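# Place the part from the rack into the cabinet

## Task

Move the part that sits on the rack into the cabinet, then open the gripper to release it and pull the gripper away so it no longer touches the part.

## Robot and tools

ROBOT. Two arms, left_arm and right_arm, each a six-joint arm ending in a two-finger parallel gripper. They share one scene frame: origin on the table top midway between the arms, +x out over the table, +z up, and left_arm sits on the +y side (base near y = +0.357, right_arm base near y = -0.234). The names left and right are arm labels only, not image sides. The fingers point along the gripper's own +z axis and close along its y axis. The reported hand point (end_effector_position) lies between the finger pads, roughly 1 cm short of the fingertips. The printed position can be somewhat wrong, more so when an arm is stretched far, and motions tend to stop a centimetre or more short, usually low.

THE 16-NUMBER ROW. Every pose command is one flat list of 16 numbers covering both arms, even if only one moves: left_arm x, y, z, qw, qx, qy, qz, opening, then right_arm in the same eight-number order. x, y, z are an absolute target for the hand point in metres in the scene frame; qw..qz is an absolute target orientation, scalar first, same frame. Opening runs from -1 (closed) to +1 (fully open, 0.094 m). A target farther than 0.6 m from the arm's last reported position along any gripper axis gets the whole call refused. To keep an arm still or keep an orientation, resend exactly the pose and quaternion from the last result before it stopped, not a drifted later reading. Per control step the controller only lets the command lead the measured pose by 70 mm and 16 degrees; if it cannot satisfy both, position wins.

TOOLS.
execute_actions(actions, pictures): actions is a list holding at most one item, or empty. Empty list: just returns the state. {"rows": [[16 numbers], ...], "steps": n}: up to 15 rows, n from 1 to 15 (default 15), each step is 1/30 s, one row per step, the final row repeated if rows run out. {"steps": n} alone (n up to 300): a wait counted from the previous result, so thinking time is included. After an action ends, each arm continues only to its last clipped pose, not the far target, so check the result and send the remainder. pictures (true/false) chooses whether camera images come back; by default they do.
move(target, speed): target is one 16-number row as above. Both grippers travel in straight lines to their targets, finishing together, taking 0.5 to 10 s (longer paths are cut off at 10 s). speed is m/s, 0.002 to 0.5, default 0.25; rotation is capped at twice that in rad/s. The opening is applied at the start. Paths ignore obstacles and the other arm. The result adds a move: line giving the outcome (done, off_target, moving, held, fault) and any limits (paced = the pose was clipped; held = a safety check blocked some steps, after which the arm may jump faster than speed), plus each gripper's distance from its target.
wait(seconds): 0 to 10 s of simulation with nothing new sent.
zoom_image(camera, region): closer view of one camera's latest image; region [x0, y0, x1, y1] in pixels from the top-left, at most 504 by 504. Cameras: cam_head_left and cam_head_right (504x504), cam_left_wrist and cam_right_wrist (616x616).
read_manual(section): only returns licence texts; no motion.
finished_scene(scene): pass the current scene number to end and grade it; irreversible.

RESULTS. The state line lists each gripper's position and quaternion (left_arm | right_arm). grip_measured is the fingers' real opening on the command scale; readings may be off by about 1 mm. A pose unreachable line and HELD markers mean the clearance check altered or blocked commands for the named arm. A Hand target line shows where the controller is currently driving each gripper. Joint positions end with finger opening in metres; joint torques are noisy and offset. FAULT lines report an arm stop; MOTOR HOT warns from 75 °C, and overheating can stop or even drop an arm.

GRASPING. To hold something, command an opening below grip_measured: around 0.03 lower grips firmly, smaller differences grip lighter. Parts thinner than about 2 mm are squeezed less. Occasionally an outside disturbance pulls on the held part or shoves loose items, so keep a secure grip.

CAUTIONS. Do not let anything fall or be pushed off the table. Do not let the arms collide or press on each other. Approach contacts slowly and aim only slightly past the contact, since speed and overshoot raise the force. Avoid dropping, slamming or shoving the part. The simulation keeps running while the operator thinks. Before ending, the part must rest in the cabinet with the gripper opened and withdrawn.

Each tool is called after "Emit:" as name([rows], argument=value, ...), one row to a line, values as JSON.

## Session

Emit:
execute_actions(actions=[])

Scene clock: 0.00 s of 4480.00 s.
left_arm: end_effector_position=(+0.3390, +0.3049, +0.3993) grip_measured=+1.000 end_effector_quat_wxyz=(+0.684, -0.016, +0.678, +0.269) | right_arm: end_effector_position=(+0.1664, -0.3113, +0.2542) grip_measured=+1.000 end_effector_quat_wxyz=(+0.401, -0.177, +0.892, -0.108)
Joint positions: left_arm=[-0.582  1.224  1.021  0.331 -0.899  0.451  0.094] | right_arm=[-1.021  0.75   1.044 -1.214 -0.602 -1.1    0.094]
Joint velocities: left_arm=[-0.007 -0.002  0.007 -0.037 -0.022 -0.022  0.   ] | right_arm=[ 0.012 -0.002 -0.007 -0.022  0.081  0.007  0.   ]
Joint torques (N m, as the arm reports them, + toward a larger angle): no reading
Motor temperatures (°C, as the motors report them): left_arm=[29 31 31 33 30 28] | right_arm=[31 31 33 32 31 32]
Hand target (left_arm): +0.335, +0.307, +0.412; +0.695, -0.027, +0.669, +0.261
Hand target (right_arm): +0.166, -0.308, +0.257; +0.406, -0.178, +0.890, -0.105

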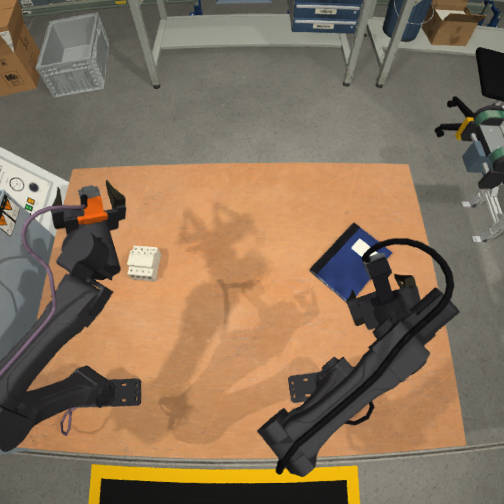

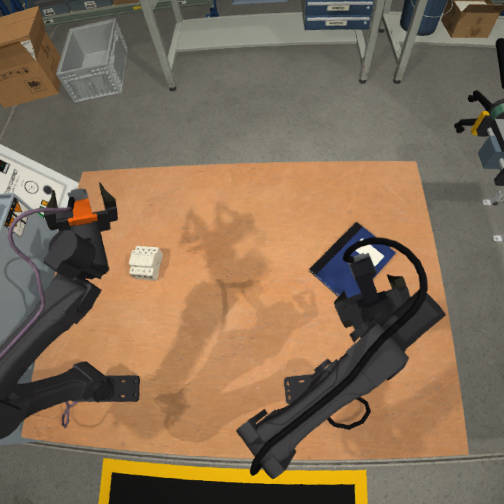

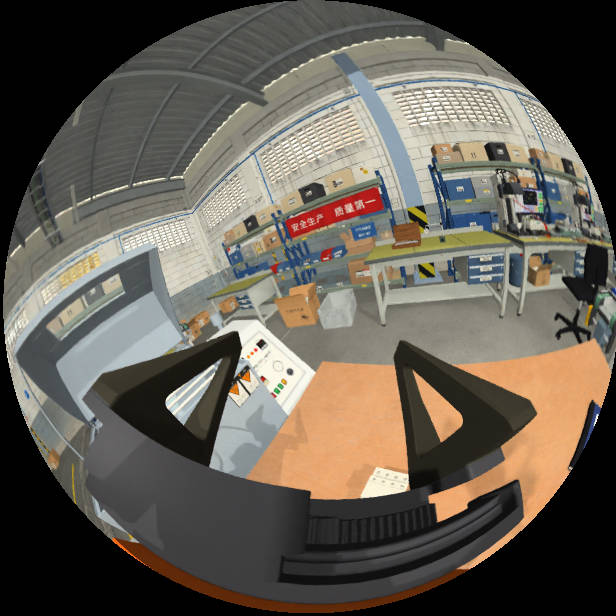

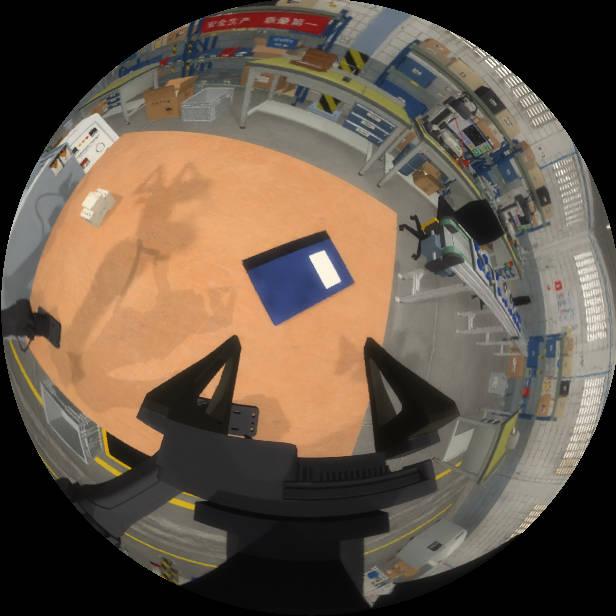

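Emit:
move(target=[0.25,0.42,0.32,0.5,-0.5,0.5,0.5,1,0.1664,-0.3113,0.2542,0.401,-0.177,0.892,-0.108,1])

Emit:
zoom_image(camera="cam_head_left", region=[0,130,200,330])

Scene clock: 6.23 s of 4480.00 s.
left_arm: end_effector_position=(+0.2564, +0.4148, +0.3136) grip_measured=+1.000 end_effector_quat_wxyz=(+0.580, -0.349, +0.614, +0.407) | right_arm: end_effector_position=(+0.1658, -0.3123, +0.2537) grip_measured=+1.000 end_effector_quat_wxyz=(+0.398, -0.176, +0.893, -0.111)
Joint positions: left_arm=[-0.51   1.294  0.698  1.006 -1.562  0.507  0.094] | right_arm=[-1.021  0.75   1.044 -1.214 -0.595 -1.1    0.094]
Joint velocities: left_arm=[-0.002 -0.012  0.007 -0.022 -0.066 -0.007  0.   ] | right_arm=[-0.002  0.002 -0.002 -0.022  0.022  0.037  0.   ]
Joint torques (N m, as the arm reports them, + toward a larger angle): left_arm=[ 0.71 -5.14  5.44  0.95  0.16 -0.08] | right_arm=[-0.02  0.79  6.95  1.18 -0.41  0.  ]
Motor temperatures (°C, as the motors report them): left_arm=[29 32 32 35 30 28] | right_arm=[31 31 33 33 31 32]
Hand target (left_arm): +0.250, +0.420, +0.319; +0.588, -0.368, +0.602, +0.394
Hand target (right_arm): +0.166, -0.311, +0.254; +0.401, -0.177, +0.892, -0.108
Off the commanded pose (left_arm): 0.010 m, 26 deg; orientation clipped at the last step of the last action.
Off the commanded pose (right_arm): 0.001 m, 0 deg.
joint sent to its limit (left arm) — the command would take joint 5 (wrist yaw) past its lower limit, so that joint was sent only as far as its limit.
After step 90, 0.30 s passed at rest.
move: off_target (left_arm); limits=paced

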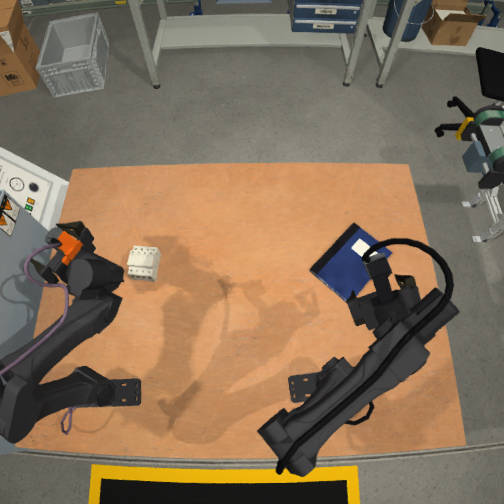

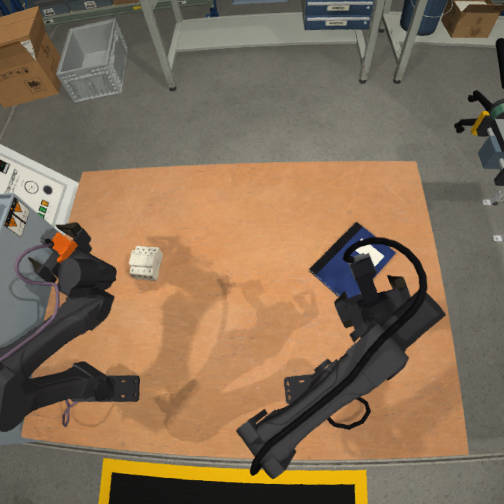

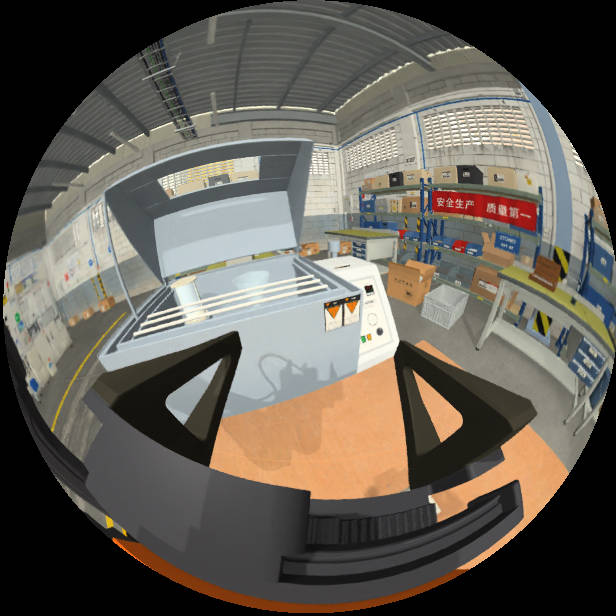

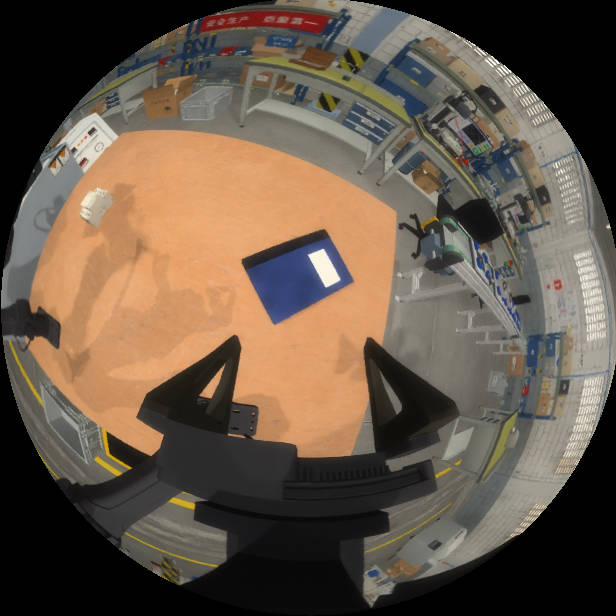

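Region (0, 130, 200, 330) of cam_head_left's 504x504 image, scaled by 2.520, with more detail than that image has.

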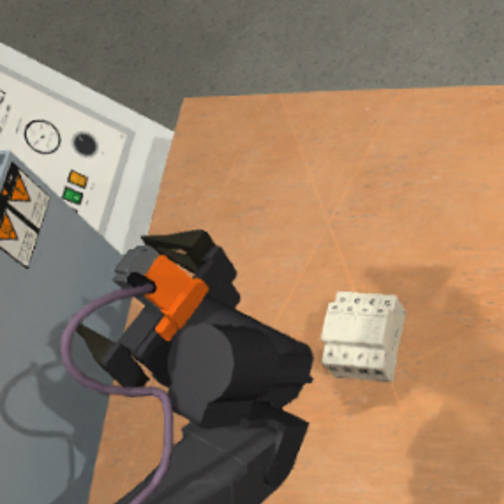

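Emit:
move(target=[0.24,0.25,0.2,0,0,1,0,1,0.1664,-0.3113,0.2542,0.401,-0.177,0.892,-0.108,1])

Scene clock: 13.30 s of 4480.00 s.
left_arm: end_effector_position=(+0.2425, +0.2495, +0.2006) grip_measured=+1.000 end_effector_quat_wxyz=(+0.589, +0.003, +0.707, +0.392) | right_arm: end_effector_position=(+0.1653, -0.3132, +0.2532) grip_measured=+1.000 end_effector_quat_wxyz=(+0.396, -0.175, +0.894, -0.112)
Joint positions: left_arm=[-1.055  1.497  0.469  0.992 -1.562  0.556  0.094] | right_arm=[-1.021  0.75   1.044 -1.214 -0.589 -1.1    0.094]
Joint velocities: left_arm=[ 0.007 -0.012 -0.002 -0.022 -0.081  0.007  0.   ] | right_arm=[-0.027 -0.012 -0.012  0.037 -0.007 -0.051  0.   ]
Joint torques (N m, as the arm reports them, + toward a larger angle): left_arm=[-0.74 -3.65  4.47  1.01 -0.04 -0.03] | right_arm=[-0.04  0.8   6.93  1.18 -0.49  0.  ]
Motor temperatures (°C, as the motors report them): left_arm=[29 32 32 35 30 28] | right_arm=[31 31 34 33 31 32]
Hand target (left_arm): +0.241, +0.247, +0.198; +0.591, +0.006, +0.707, +0.388
Hand target (right_arm): +0.166, -0.311, +0.254; +0.401, -0.177, +0.892, -0.108
Off the commanded pose (left_arm): 0.003 m, 90 deg; orientation clipped at the last step of the last action.
Off the commanded pose (right_arm): 0.002 m, 1 deg.
After step 90, 0.07 s passed at rest.
move: off_target (left_arm); limits=paced

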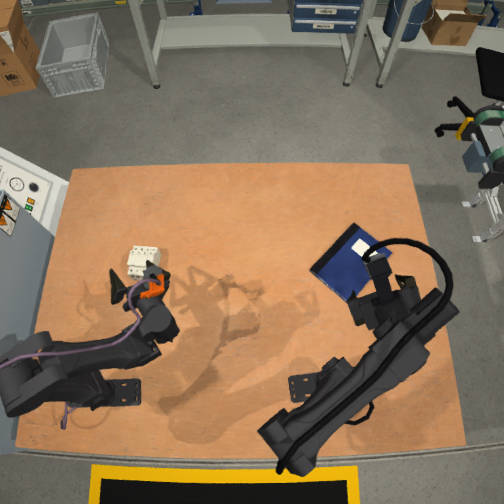

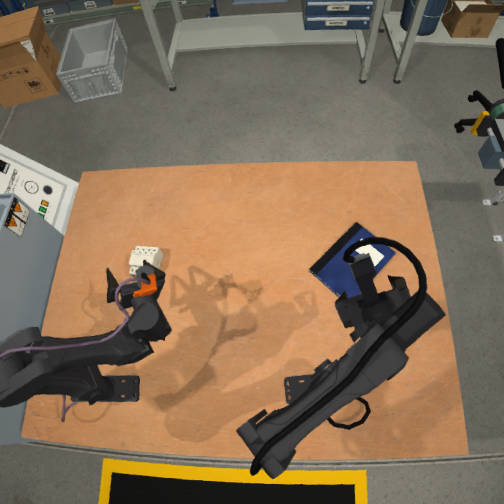

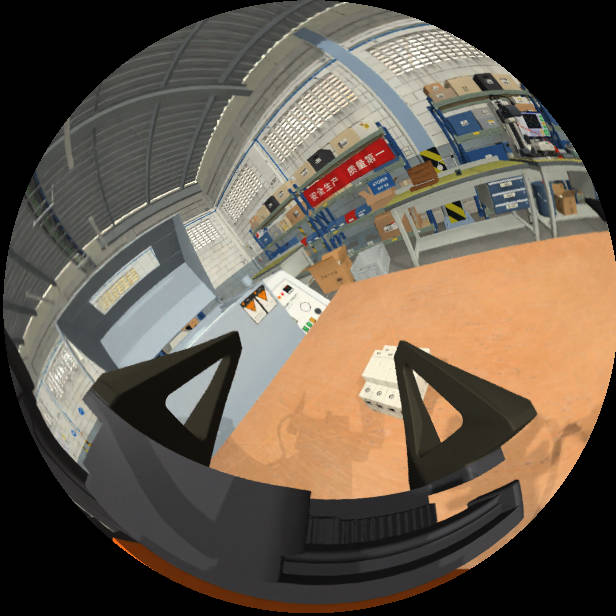

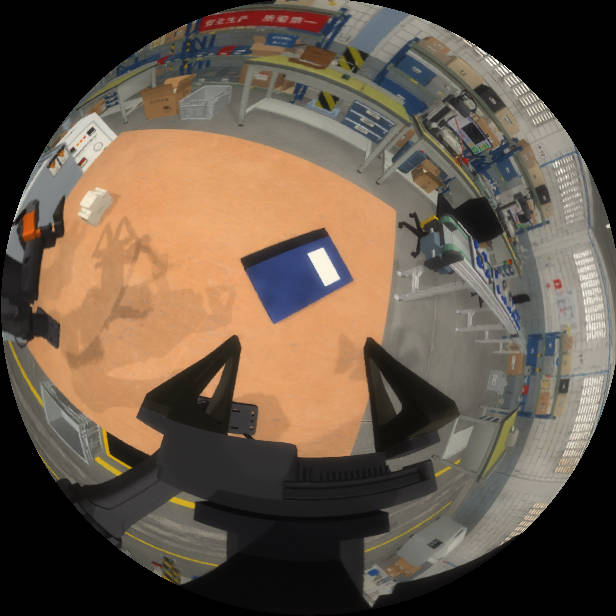

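Emit:
move(target=[0.33,0.3,0.3,0.6,0,0.8,0,1,0.1664,-0.3113,0.2542,0.401,-0.177,0.892,-0.108,1], speed=0.4)

Emit:
move(target=[0.27,0.28,0.2,0,0,1,0,1,0.1664,-0.3113,0.2542,0.401,-0.177,0.892,-0.108,1], speed=0.4)

Scene clock: 17.10 s of 4480.00 s.
left_arm: end_effector_position=(+0.3260, +0.3019, +0.2878) grip_measured=+1.000 end_effector_quat_wxyz=(+0.592, +0.009, +0.806, +0.007) | right_arm: end_effector_position=(+0.1649, -0.3138, +0.2528) grip_measured=+1.000 end_effector_quat_wxyz=(+0.394, -0.175, +0.895, -0.114)
Joint positions: left_arm=[-0.349  1.059  0.876 -0.132 -0.261 -0.061  0.094] | right_arm=[-1.021  0.75   1.044 -1.214 -0.584 -1.1    0.094]
Joint velocities: left_arm=[ 0.007 -0.002  0.002 -0.037 -0.066 -0.066  0.   ] | right_arm=[ 0.002 -0.007  0.027 -0.037 -0.022 -0.007  0.   ]
Joint torques (N m, as the arm reports them, + toward a larger angle): left_arm=[ 0.77 -2.19  8.94  1.56 -0.01 -0.06] | right_arm=[-0.03  0.83  6.94  1.18 -0.52 -0.01]
Motor temperatures (°C, as the motors report them): left_arm=[29 32 33 35 30 28] | right_arm=[31 31 34 34 31 32]
Hand target (left_arm): +0.329, +0.304, +0.302; +0.602, +0.001, +0.798, +0.001
Hand target (right_arm): +0.166, -0.311, +0.254; +0.401, -0.177, +0.892, -0.108
Off the commanded pose (left_arm): 0.013 m, 2 deg.
Off the commanded pose (right_arm): 0.003 m, 1 deg.
move: off_target (left_arm); limits=paced

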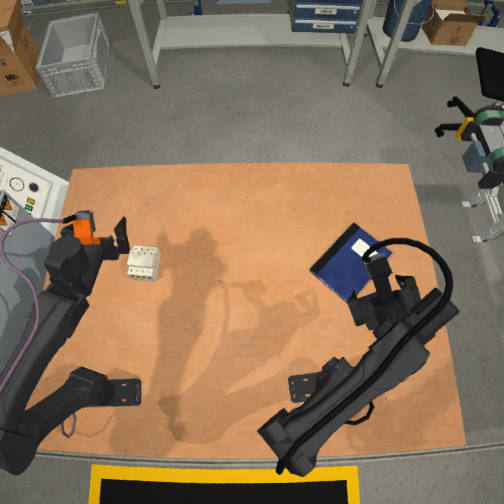

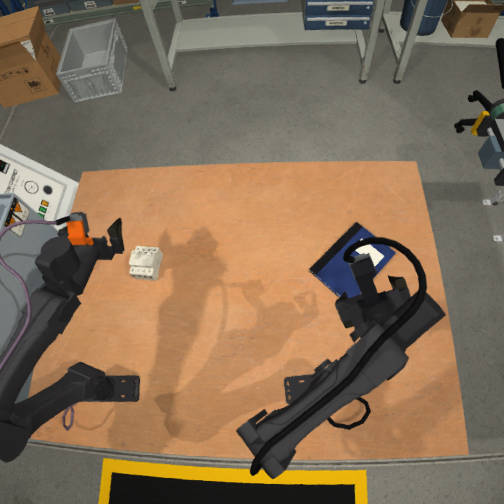

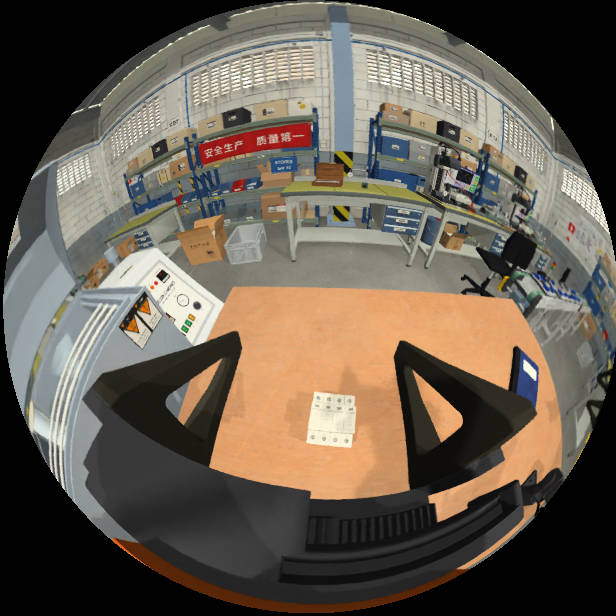

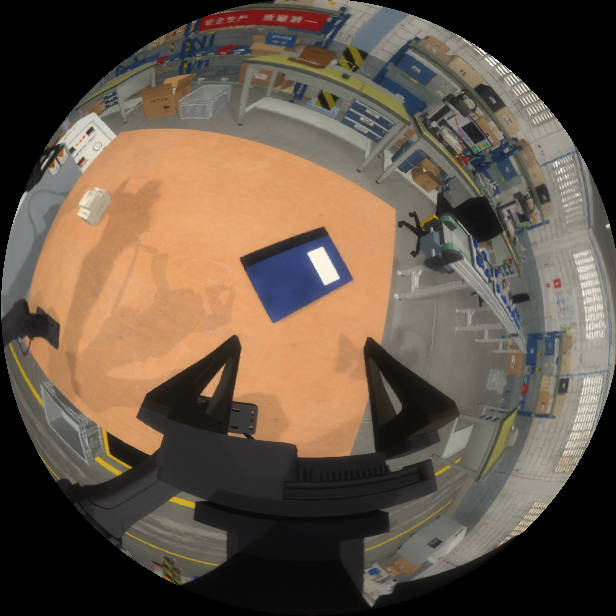

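Scene clock: 19.33 s of 4480.00 s.
left_arm: end_effector_position=(+0.2691, +0.2774, +0.1856) grip_measured=+1.000 end_effector_quat_wxyz=(+0.003, +0.006, +1.000, -0.002) | right_arm: end_effector_position=(+0.1649, -0.3138, +0.2528) grip_measured=+1.000 end_effector_quat_wxyz=(+0.394, -0.175, +0.895, -0.114)
Joint positions: left_arm=[-0.326  1.794  1.785 -1.557  0.003 -0.238  0.094] | right_arm=[-1.021  0.75   1.044 -1.214 -0.584 -1.1    0.094]
Joint velocities: left_arm=[-0.002 -0.007 -0.002  0.051  0.066  0.037  0.   ] | right_arm=[-0.017  0.012 -0.012 -0.066  0.007  0.022  0.   ]
Joint torques (N m, as the arm reports them, + toward a larger angle): left_arm=[ 0.77 -7.64  7.25  0.04  0.01 -0.01] | right_arm=[-0.04  0.78  6.95  1.19 -0.53  0.01]
Motor temperatures (°C, as the motors report them): left_arm=[29 32 33 35 30 28] | right_arm=[31 31 34 34 32 32]
Hand target (left_arm): +0.271, +0.279, +0.196; +0.014, -0.002, +1.000, -0.009
Hand target (right_arm): +0.166, -0.311, +0.254; +0.401, -0.177, +0.892, -0.108
Off the commanded pose (left_arm): 0.015 m, 1 deg.
Off the commanded pose (right_arm): 0.003 m, 1 deg.
joint sent to its limit (left arm) — the command would take joint 4 (wrist pitch) past its lower limit, so that joint was sent only as far as its limit.
move: off_target (left_arm)

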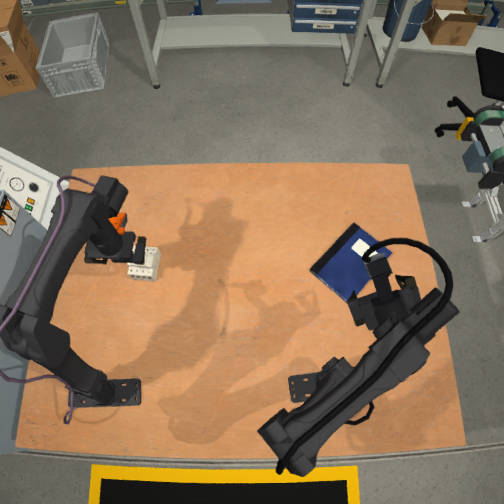

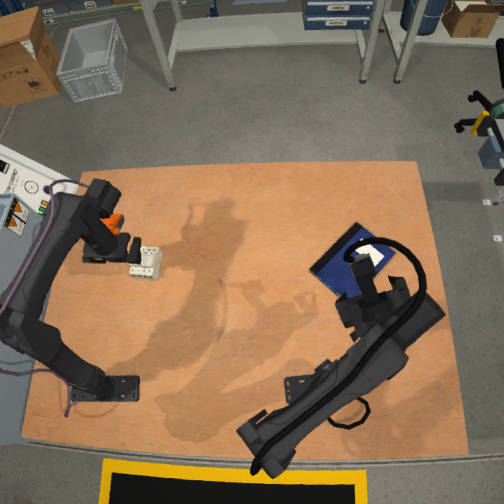

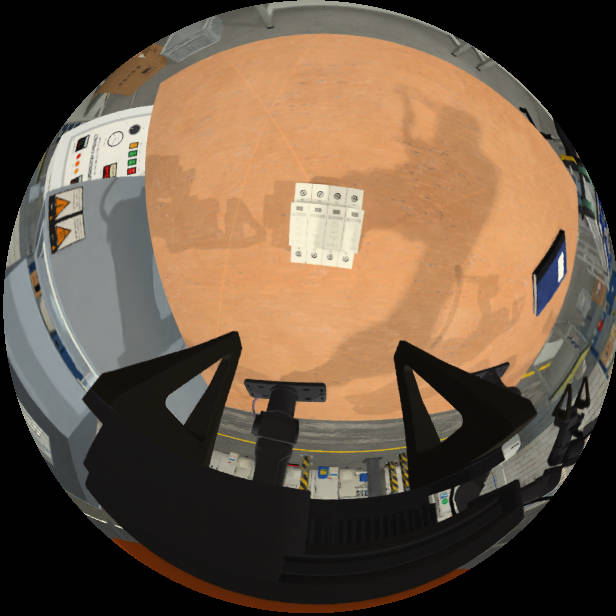

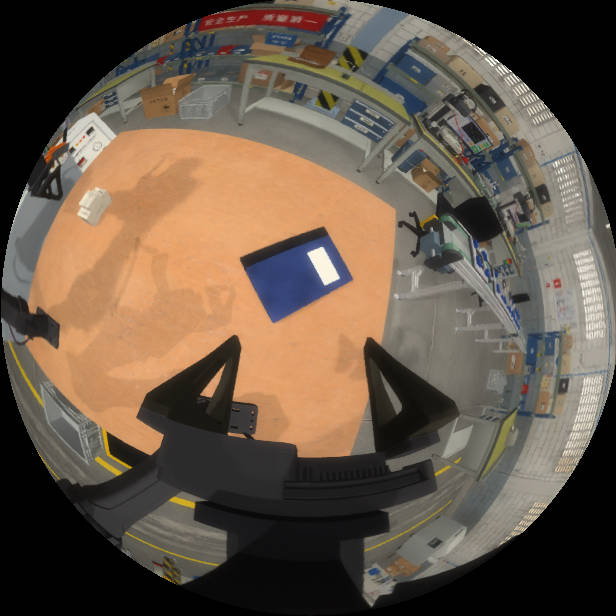

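Emit:
move(target=[0.315,0.273,0.12,0,0.035,0.999,0,1,0.1664,-0.3113,0.2542,0.401,-0.177,0.892,-0.108,1])

Scene clock: 24.93 s of 4480.00 s.
left_arm: end_effector_position=(+0.3087, +0.2711, +0.1118) grip_measured=+1.000 end_effector_quat_wxyz=(-0.021, +0.034, +0.999, +0.003) | right_arm: end_effector_position=(+0.1649, -0.3138, +0.2528) grip_measured=+1.000 end_effector_quat_wxyz=(+0.394, -0.175, +0.895, -0.114)
Joint positions: left_arm=[-0.316  1.975  1.729 -1.368  0.003 -0.172  0.094] | right_arm=[-1.021  0.75   1.044 -1.214 -0.584 -1.1    0.094]
Joint velocities: left_arm=[ 0.007 -0.007 -0.002  0.007  0.022  0.022  0.   ] | right_arm=[-0.007 -0.002 -0.012 -0.066  0.007  0.022  0.   ]
Joint torques (N m, as the arm reports them, + toward a larger angle): left_arm=[ 0.62 -9.78  5.69  0.23 -0.07  0.11] | right_arm=[-0.05  0.76  6.94  1.19 -0.52  0.  ]
Motor temperatures (°C, as the motors report them): left_arm=[29 34 33 35 30 28] | right_arm=[31 31 34 34 32 32]
Hand target (left_arm): +0.315, +0.274, +0.120; -0.000, +0.035, +0.999, +0.000
Hand target (right_arm): +0.166, -0.311, +0.254; +0.401, -0.177, +0.892, -0.108
Off the commanded pose (left_arm): 0.010 m, 2 deg.
Off the commanded pose (right_arm): 0.003 m, 1 deg.
After step 90, 1.67 s passed at rest.
move: done

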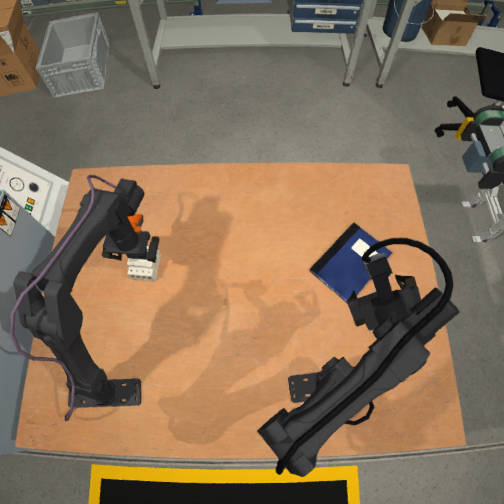

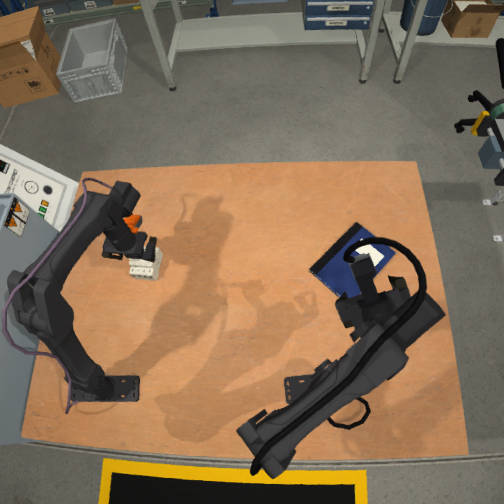

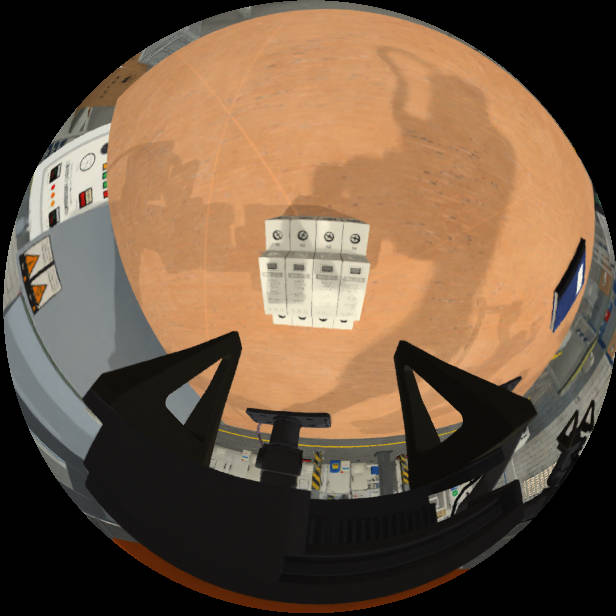

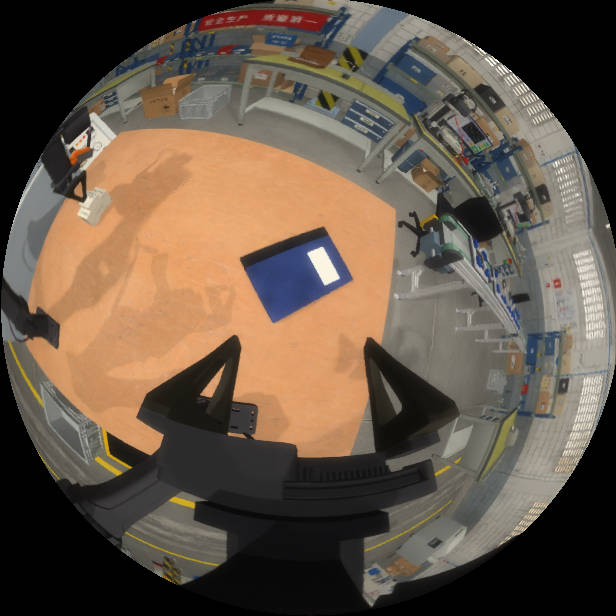

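Emit:
move(target=[0.324,0.275,0.04,0,0.035,0.999,0,1,0.1664,-0.3113,0.2542,0.401,-0.177,0.892,-0.108,1], speed=0.1)

Scene clock: 28.30 s of 4480.00 s.
left_arm: end_effector_position=(+0.3191, +0.2722, +0.0383) grip_measured=+1.000 end_effector_quat_wxyz=(-0.012, +0.035, +0.999, +0.001) | right_arm: end_effector_position=(+0.1649, -0.3138, +0.2528) grip_measured=+1.000 end_effector_quat_wxyz=(+0.394, -0.175, +0.895, -0.114)
Joint positions: left_arm=[-0.307  2.034  1.52  -1.08   0.003 -0.161  0.094] | right_arm=[-1.021  0.75   1.044 -1.214 -0.584 -1.1    0.094]
Joint velocities: left_arm=[-0.002 -0.002  0.002 -0.037 -0.037 -0.081  0.   ] | right_arm=[ 0.002  0.002 -0.007 -0.007 -0.022 -0.066  0.   ]
Joint torques (N m, as the arm reports them, + toward a larger angle): left_arm=[ 0.69 -9.16  5.04  0.25 -0.08  0.09] | right_arm=[-0.05  0.77  6.92  1.18 -0.53  0.  ]
Motor temperatures (°C, as the motors report them): left_arm=[29 35 33 35 30 28] | right_arm=[31 31 34 34 32 32]
Hand target (left_arm): +0.324, +0.275, +0.040; +0.000, +0.035, +0.999, +0.000
Hand target (right_arm): +0.166, -0.311, +0.254; +0.401, -0.177, +0.892, -0.108
Off the commanded pose (left_arm): 0.006 m, 1 deg.
Off the commanded pose (right_arm): 0.003 m, 1 deg.
move: done

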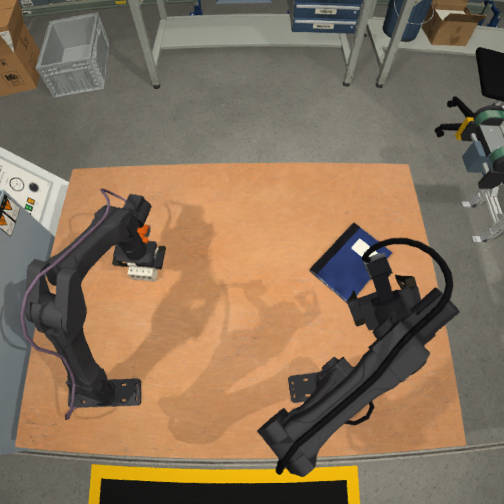

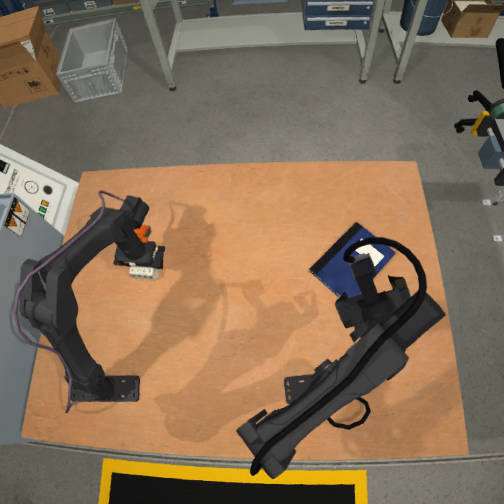

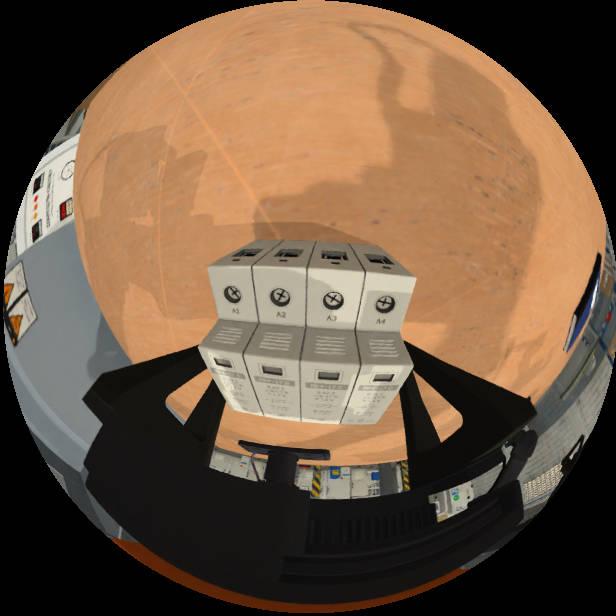

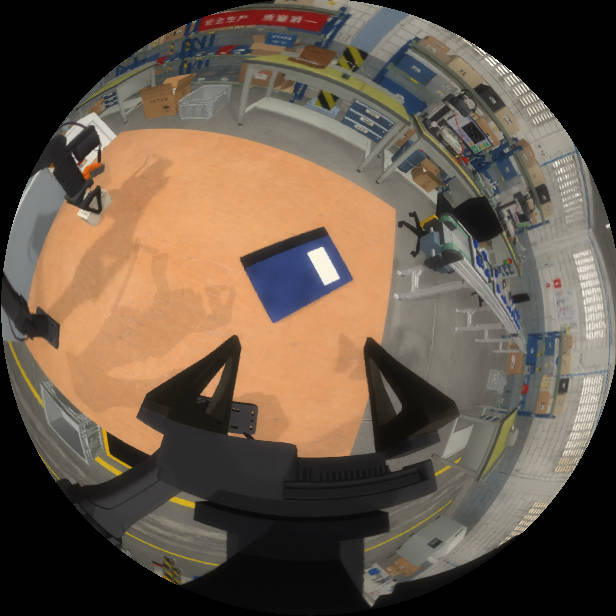

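Emit:
move(target=[0.324,0.275,0.04,0,0.035,0.999,0,0.45,0.1664,-0.3113,0.2542,0.401,-0.177,0.892,-0.108,1])

Scene clock: 30.13 s of 4480.00 s.
left_arm: end_effector_position=(+0.3192, +0.2731, +0.0380) grip_measured=+0.530 end_effector_quat_wxyz=(-0.012, +0.035, +0.999, +0.003) | right_arm: end_effector_position=(+0.1649, -0.3139, +0.2528) grip_measured=+1.000 end_effector_quat_wxyz=(+0.394, -0.175, +0.895, -0.114)
Joint positions: left_arm=[-0.306  2.035  1.52  -1.08  -0.001 -0.161  0.072] | right_arm=[-1.021  0.75   1.044 -1.214 -0.584 -1.1    0.094]
Joint velocities: left_arm=[-0.037 -0.007  0.002 -0.037 -0.022 -0.007 -0.   ] | right_arm=[-0.007 -0.007 -0.007  0.037  0.022  0.051  0.   ]
Joint torques (N m, as the arm reports them, + toward a larger angle): left_arm=[ 0.6  -9.24  4.98  0.28 -0.03  0.1 ] | right_arm=[-0.04  0.76  6.95  1.2  -0.53 -0.02]
Motor temperatures (°C, as the motors report them): left_arm=[29 35 33 35 30 28] | right_arm=[31 31 34 34 32 32]
Hand target (left_arm): +0.324, +0.275, +0.040; -0.000, +0.035, +0.999, +0.000
Hand target (right_arm): +0.166, -0.311, +0.254; +0.401, -0.177, +0.892, -0.108
Off the commanded pose (left_arm): 0.006 m, 1 deg.
Off the commanded pose (right_arm): 0.003 m, 1 deg.
move: done

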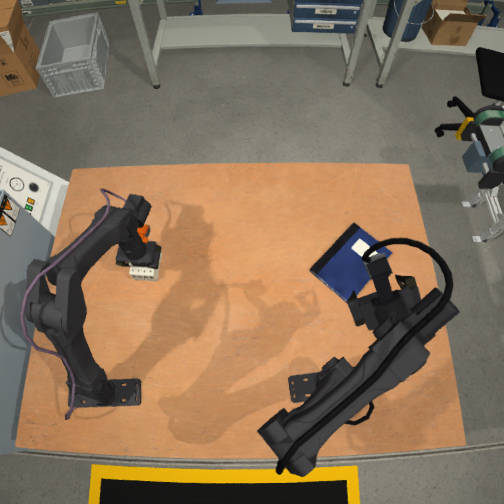

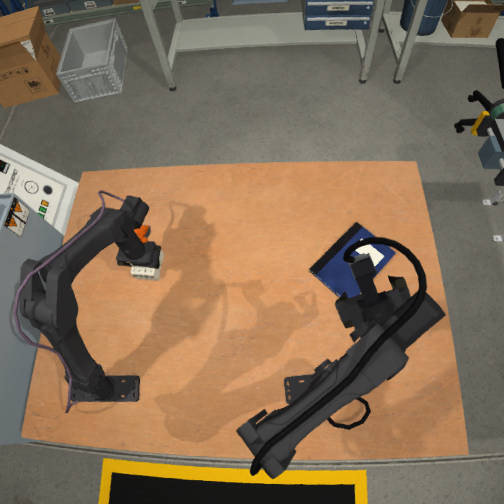

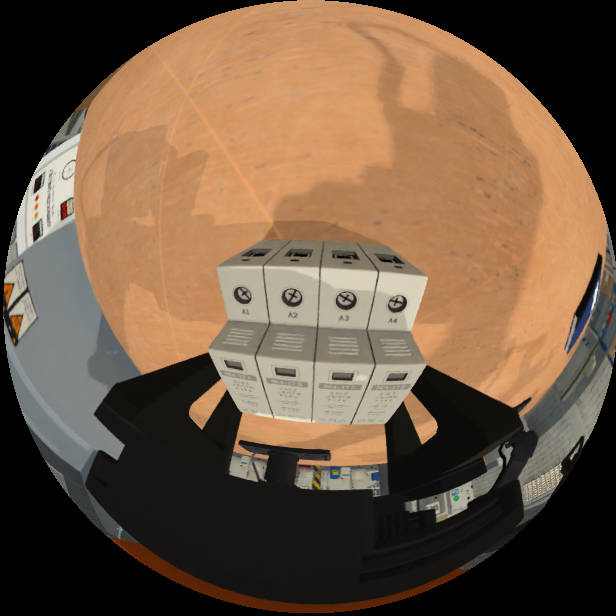

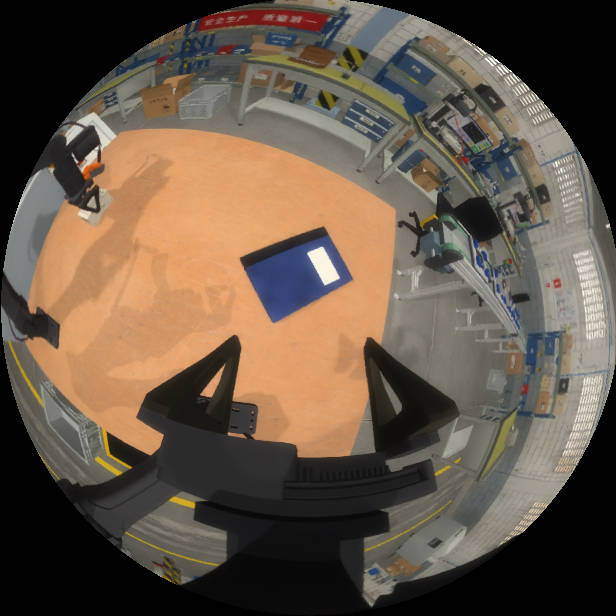

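Emit:
move(target=[0.3,0.29,0.18,0,0.035,0.999,0,0.45,0.1664,-0.3113,0.2542,0.401,-0.177,0.892,-0.108,1])

Emit:
move(target=[0.15,0.45,0.42,0.313,-0.53,0.757,0.22,0.45,0.1664,-0.3113,0.2542,0.401,-0.177,0.892,-0.108,1], speed=0.2)

Scene clock: 37.37 s of 4480.00 s.
left_arm: end_effector_position=(+0.2953, +0.2876, +0.1626) grip_measured=+0.530 end_effector_quat_wxyz=(-0.023, +0.035, +0.999, +0.005) | right_arm: end_effector_position=(+0.1649, -0.3138, +0.2528) grip_measured=+1.000 end_effector_quat_wxyz=(+0.394, -0.175, +0.895, -0.114)
Joint positions: left_arm=[-0.281  1.926  1.863 -1.554 -0.001 -0.136  0.072] | right_arm=[-1.021  0.75   1.044 -1.214 -0.584 -1.1    0.094]
Joint velocities: left_arm=[ 0.002  0.007  0.012  0.051  0.007 -0.007 -0.002] | right_arm=[ 0.012  0.027  0.012  0.095  0.095 -0.022  0.   ]
Joint torques (N m, as the arm reports them, + toward a larger angle): left_arm=[ 0.65 -9.46  7.95 -0.11 -0.03  0.1 ] | right_arm=[-0.03  0.78  6.93  1.18 -0.53 -0.01]
Motor temperatures (°C, as the motors report them): left_arm=[29 37 33 34 30 28] | right_arm=[31 31 34 35 32 32]
Hand target (left_arm): +0.299, +0.290, +0.180; +0.001, +0.035, +0.999, +0.000
Hand target (right_arm): +0.166, -0.311, +0.254; +0.401, -0.177, +0.892, -0.108
Off the commanded pose (left_arm): 0.018 m, 3 deg.
Off the commanded pose (right_arm): 0.003 m, 1 deg.
joint sent to its limit (left arm) — the command would take joint 4 (wrist pitch) past its lower limit, so that joint was sent only as far as its limit.
After step 90, 2.93 s passed at rest.
move: off_target (left_arm)

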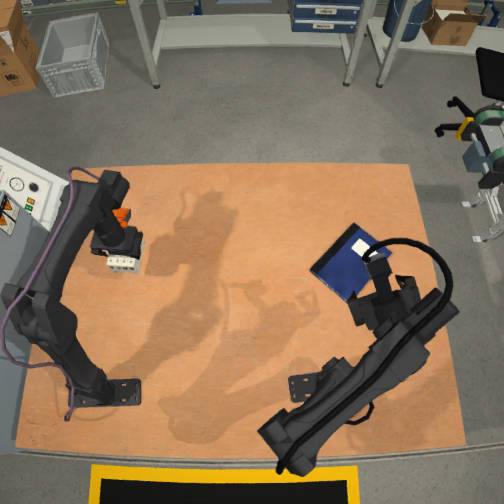

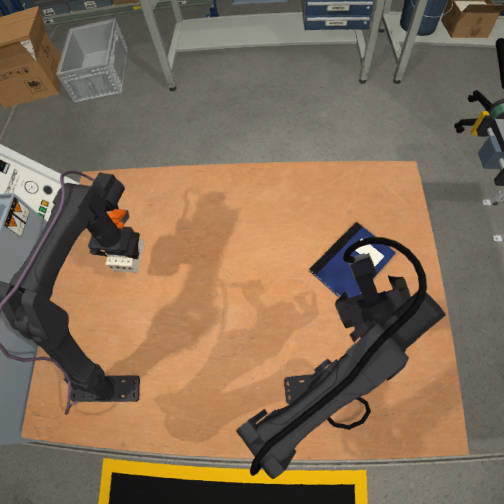

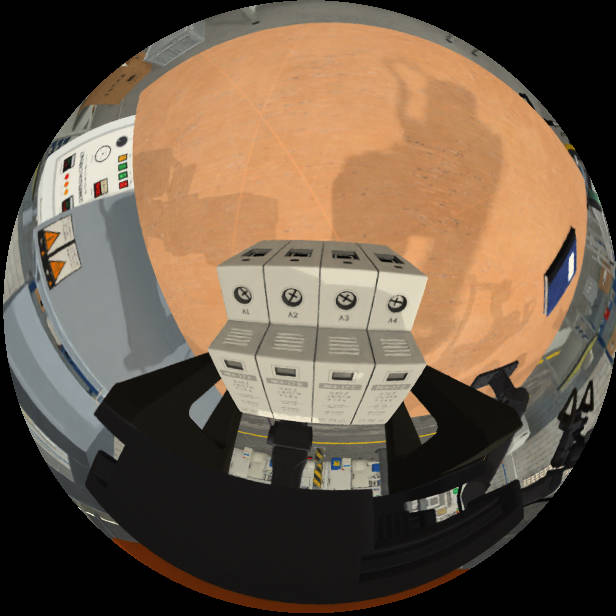

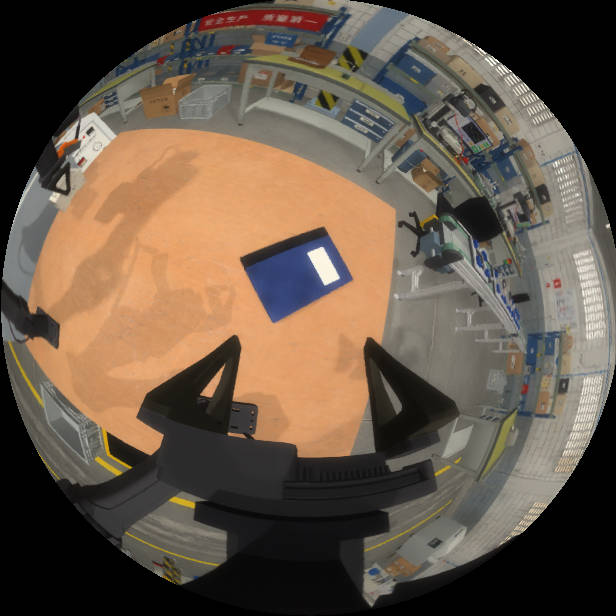

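Scene clock: 41.57 s of 4480.00 s.
left_arm: end_effector_position=(+0.1601, +0.4371, +0.4002) grip_measured=+0.530 end_effector_quat_wxyz=(+0.425, -0.419, +0.798, +0.090) | right_arm: end_effector_position=(+0.1650, -0.3138, +0.2528) grip_measured=+1.000 end_effector_quat_wxyz=(+0.394, -0.175, +0.895, -0.114)
Joint positions: left_arm=[-0.178  1.132  1.85  -1.567 -0.591 -0.84   0.072] | right_arm=[-1.021  0.75   1.044 -1.214 -0.584 -1.1    0.094]
Joint velocities: left_arm=[ 0.022 -0.002  0.002  0.037 -0.007 -0.007 -0.   ] | right_arm=[ 0.002 -0.022  0.012  0.051 -0.007 -0.022  0.   ]
Joint torques (N m, as the arm reports them, + toward a larger angle): left_arm=[ 0.37 -2.03  6.85  1.12 -0.82  0.  ] | right_arm=[-0.04  0.79  6.94  1.18 -0.5   0.  ]
Motor temperatures (°C, as the motors report them): left_arm=[29 37 34 35 30 28] | right_arm=[31 31 35 35 32 32]
Hand target (left_arm): +0.146, +0.449, +0.421; +0.458, -0.436, +0.768, +0.099
Hand target (right_arm): +0.166, -0.311, +0.254; +0.401, -0.177, +0.892, -0.108
Off the commanded pose (left_arm): 0.026 m, 24 deg; orientation clipped at the last step of the last action.
Off the commanded pose (right_arm): 0.003 m, 1 deg.
joint sent to its limit (left arm) — the command would take joint 4 (wrist pitch) past its lower limit, so that joint was sent only as far as its limit.
move: off_target (left_arm); limits=paced

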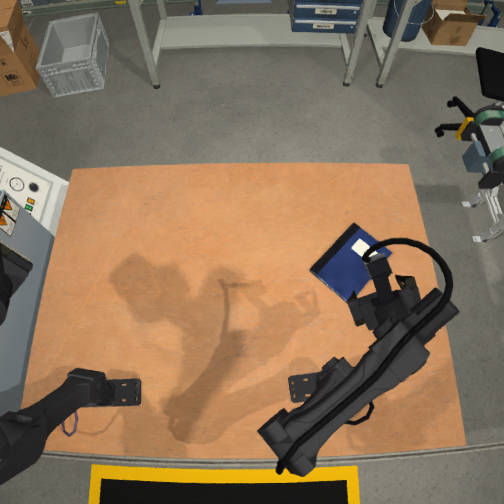

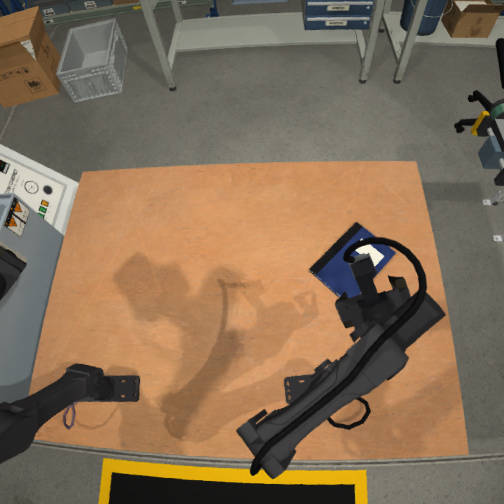

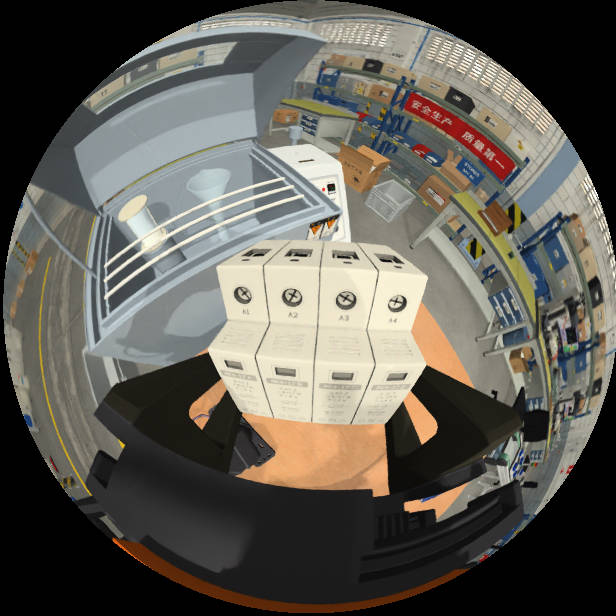

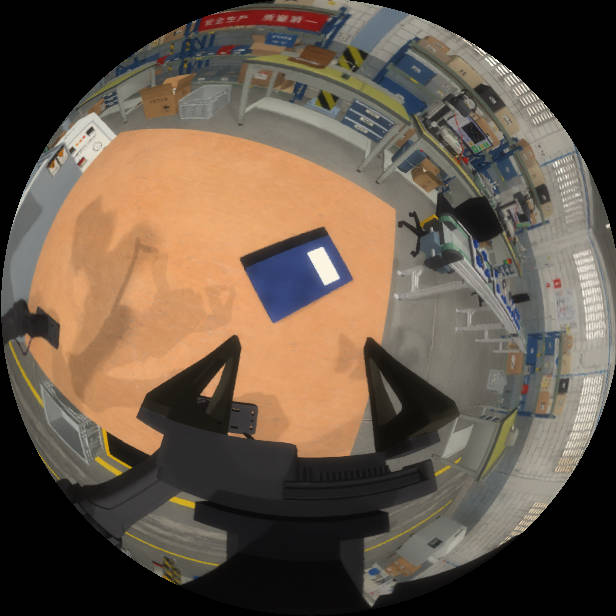

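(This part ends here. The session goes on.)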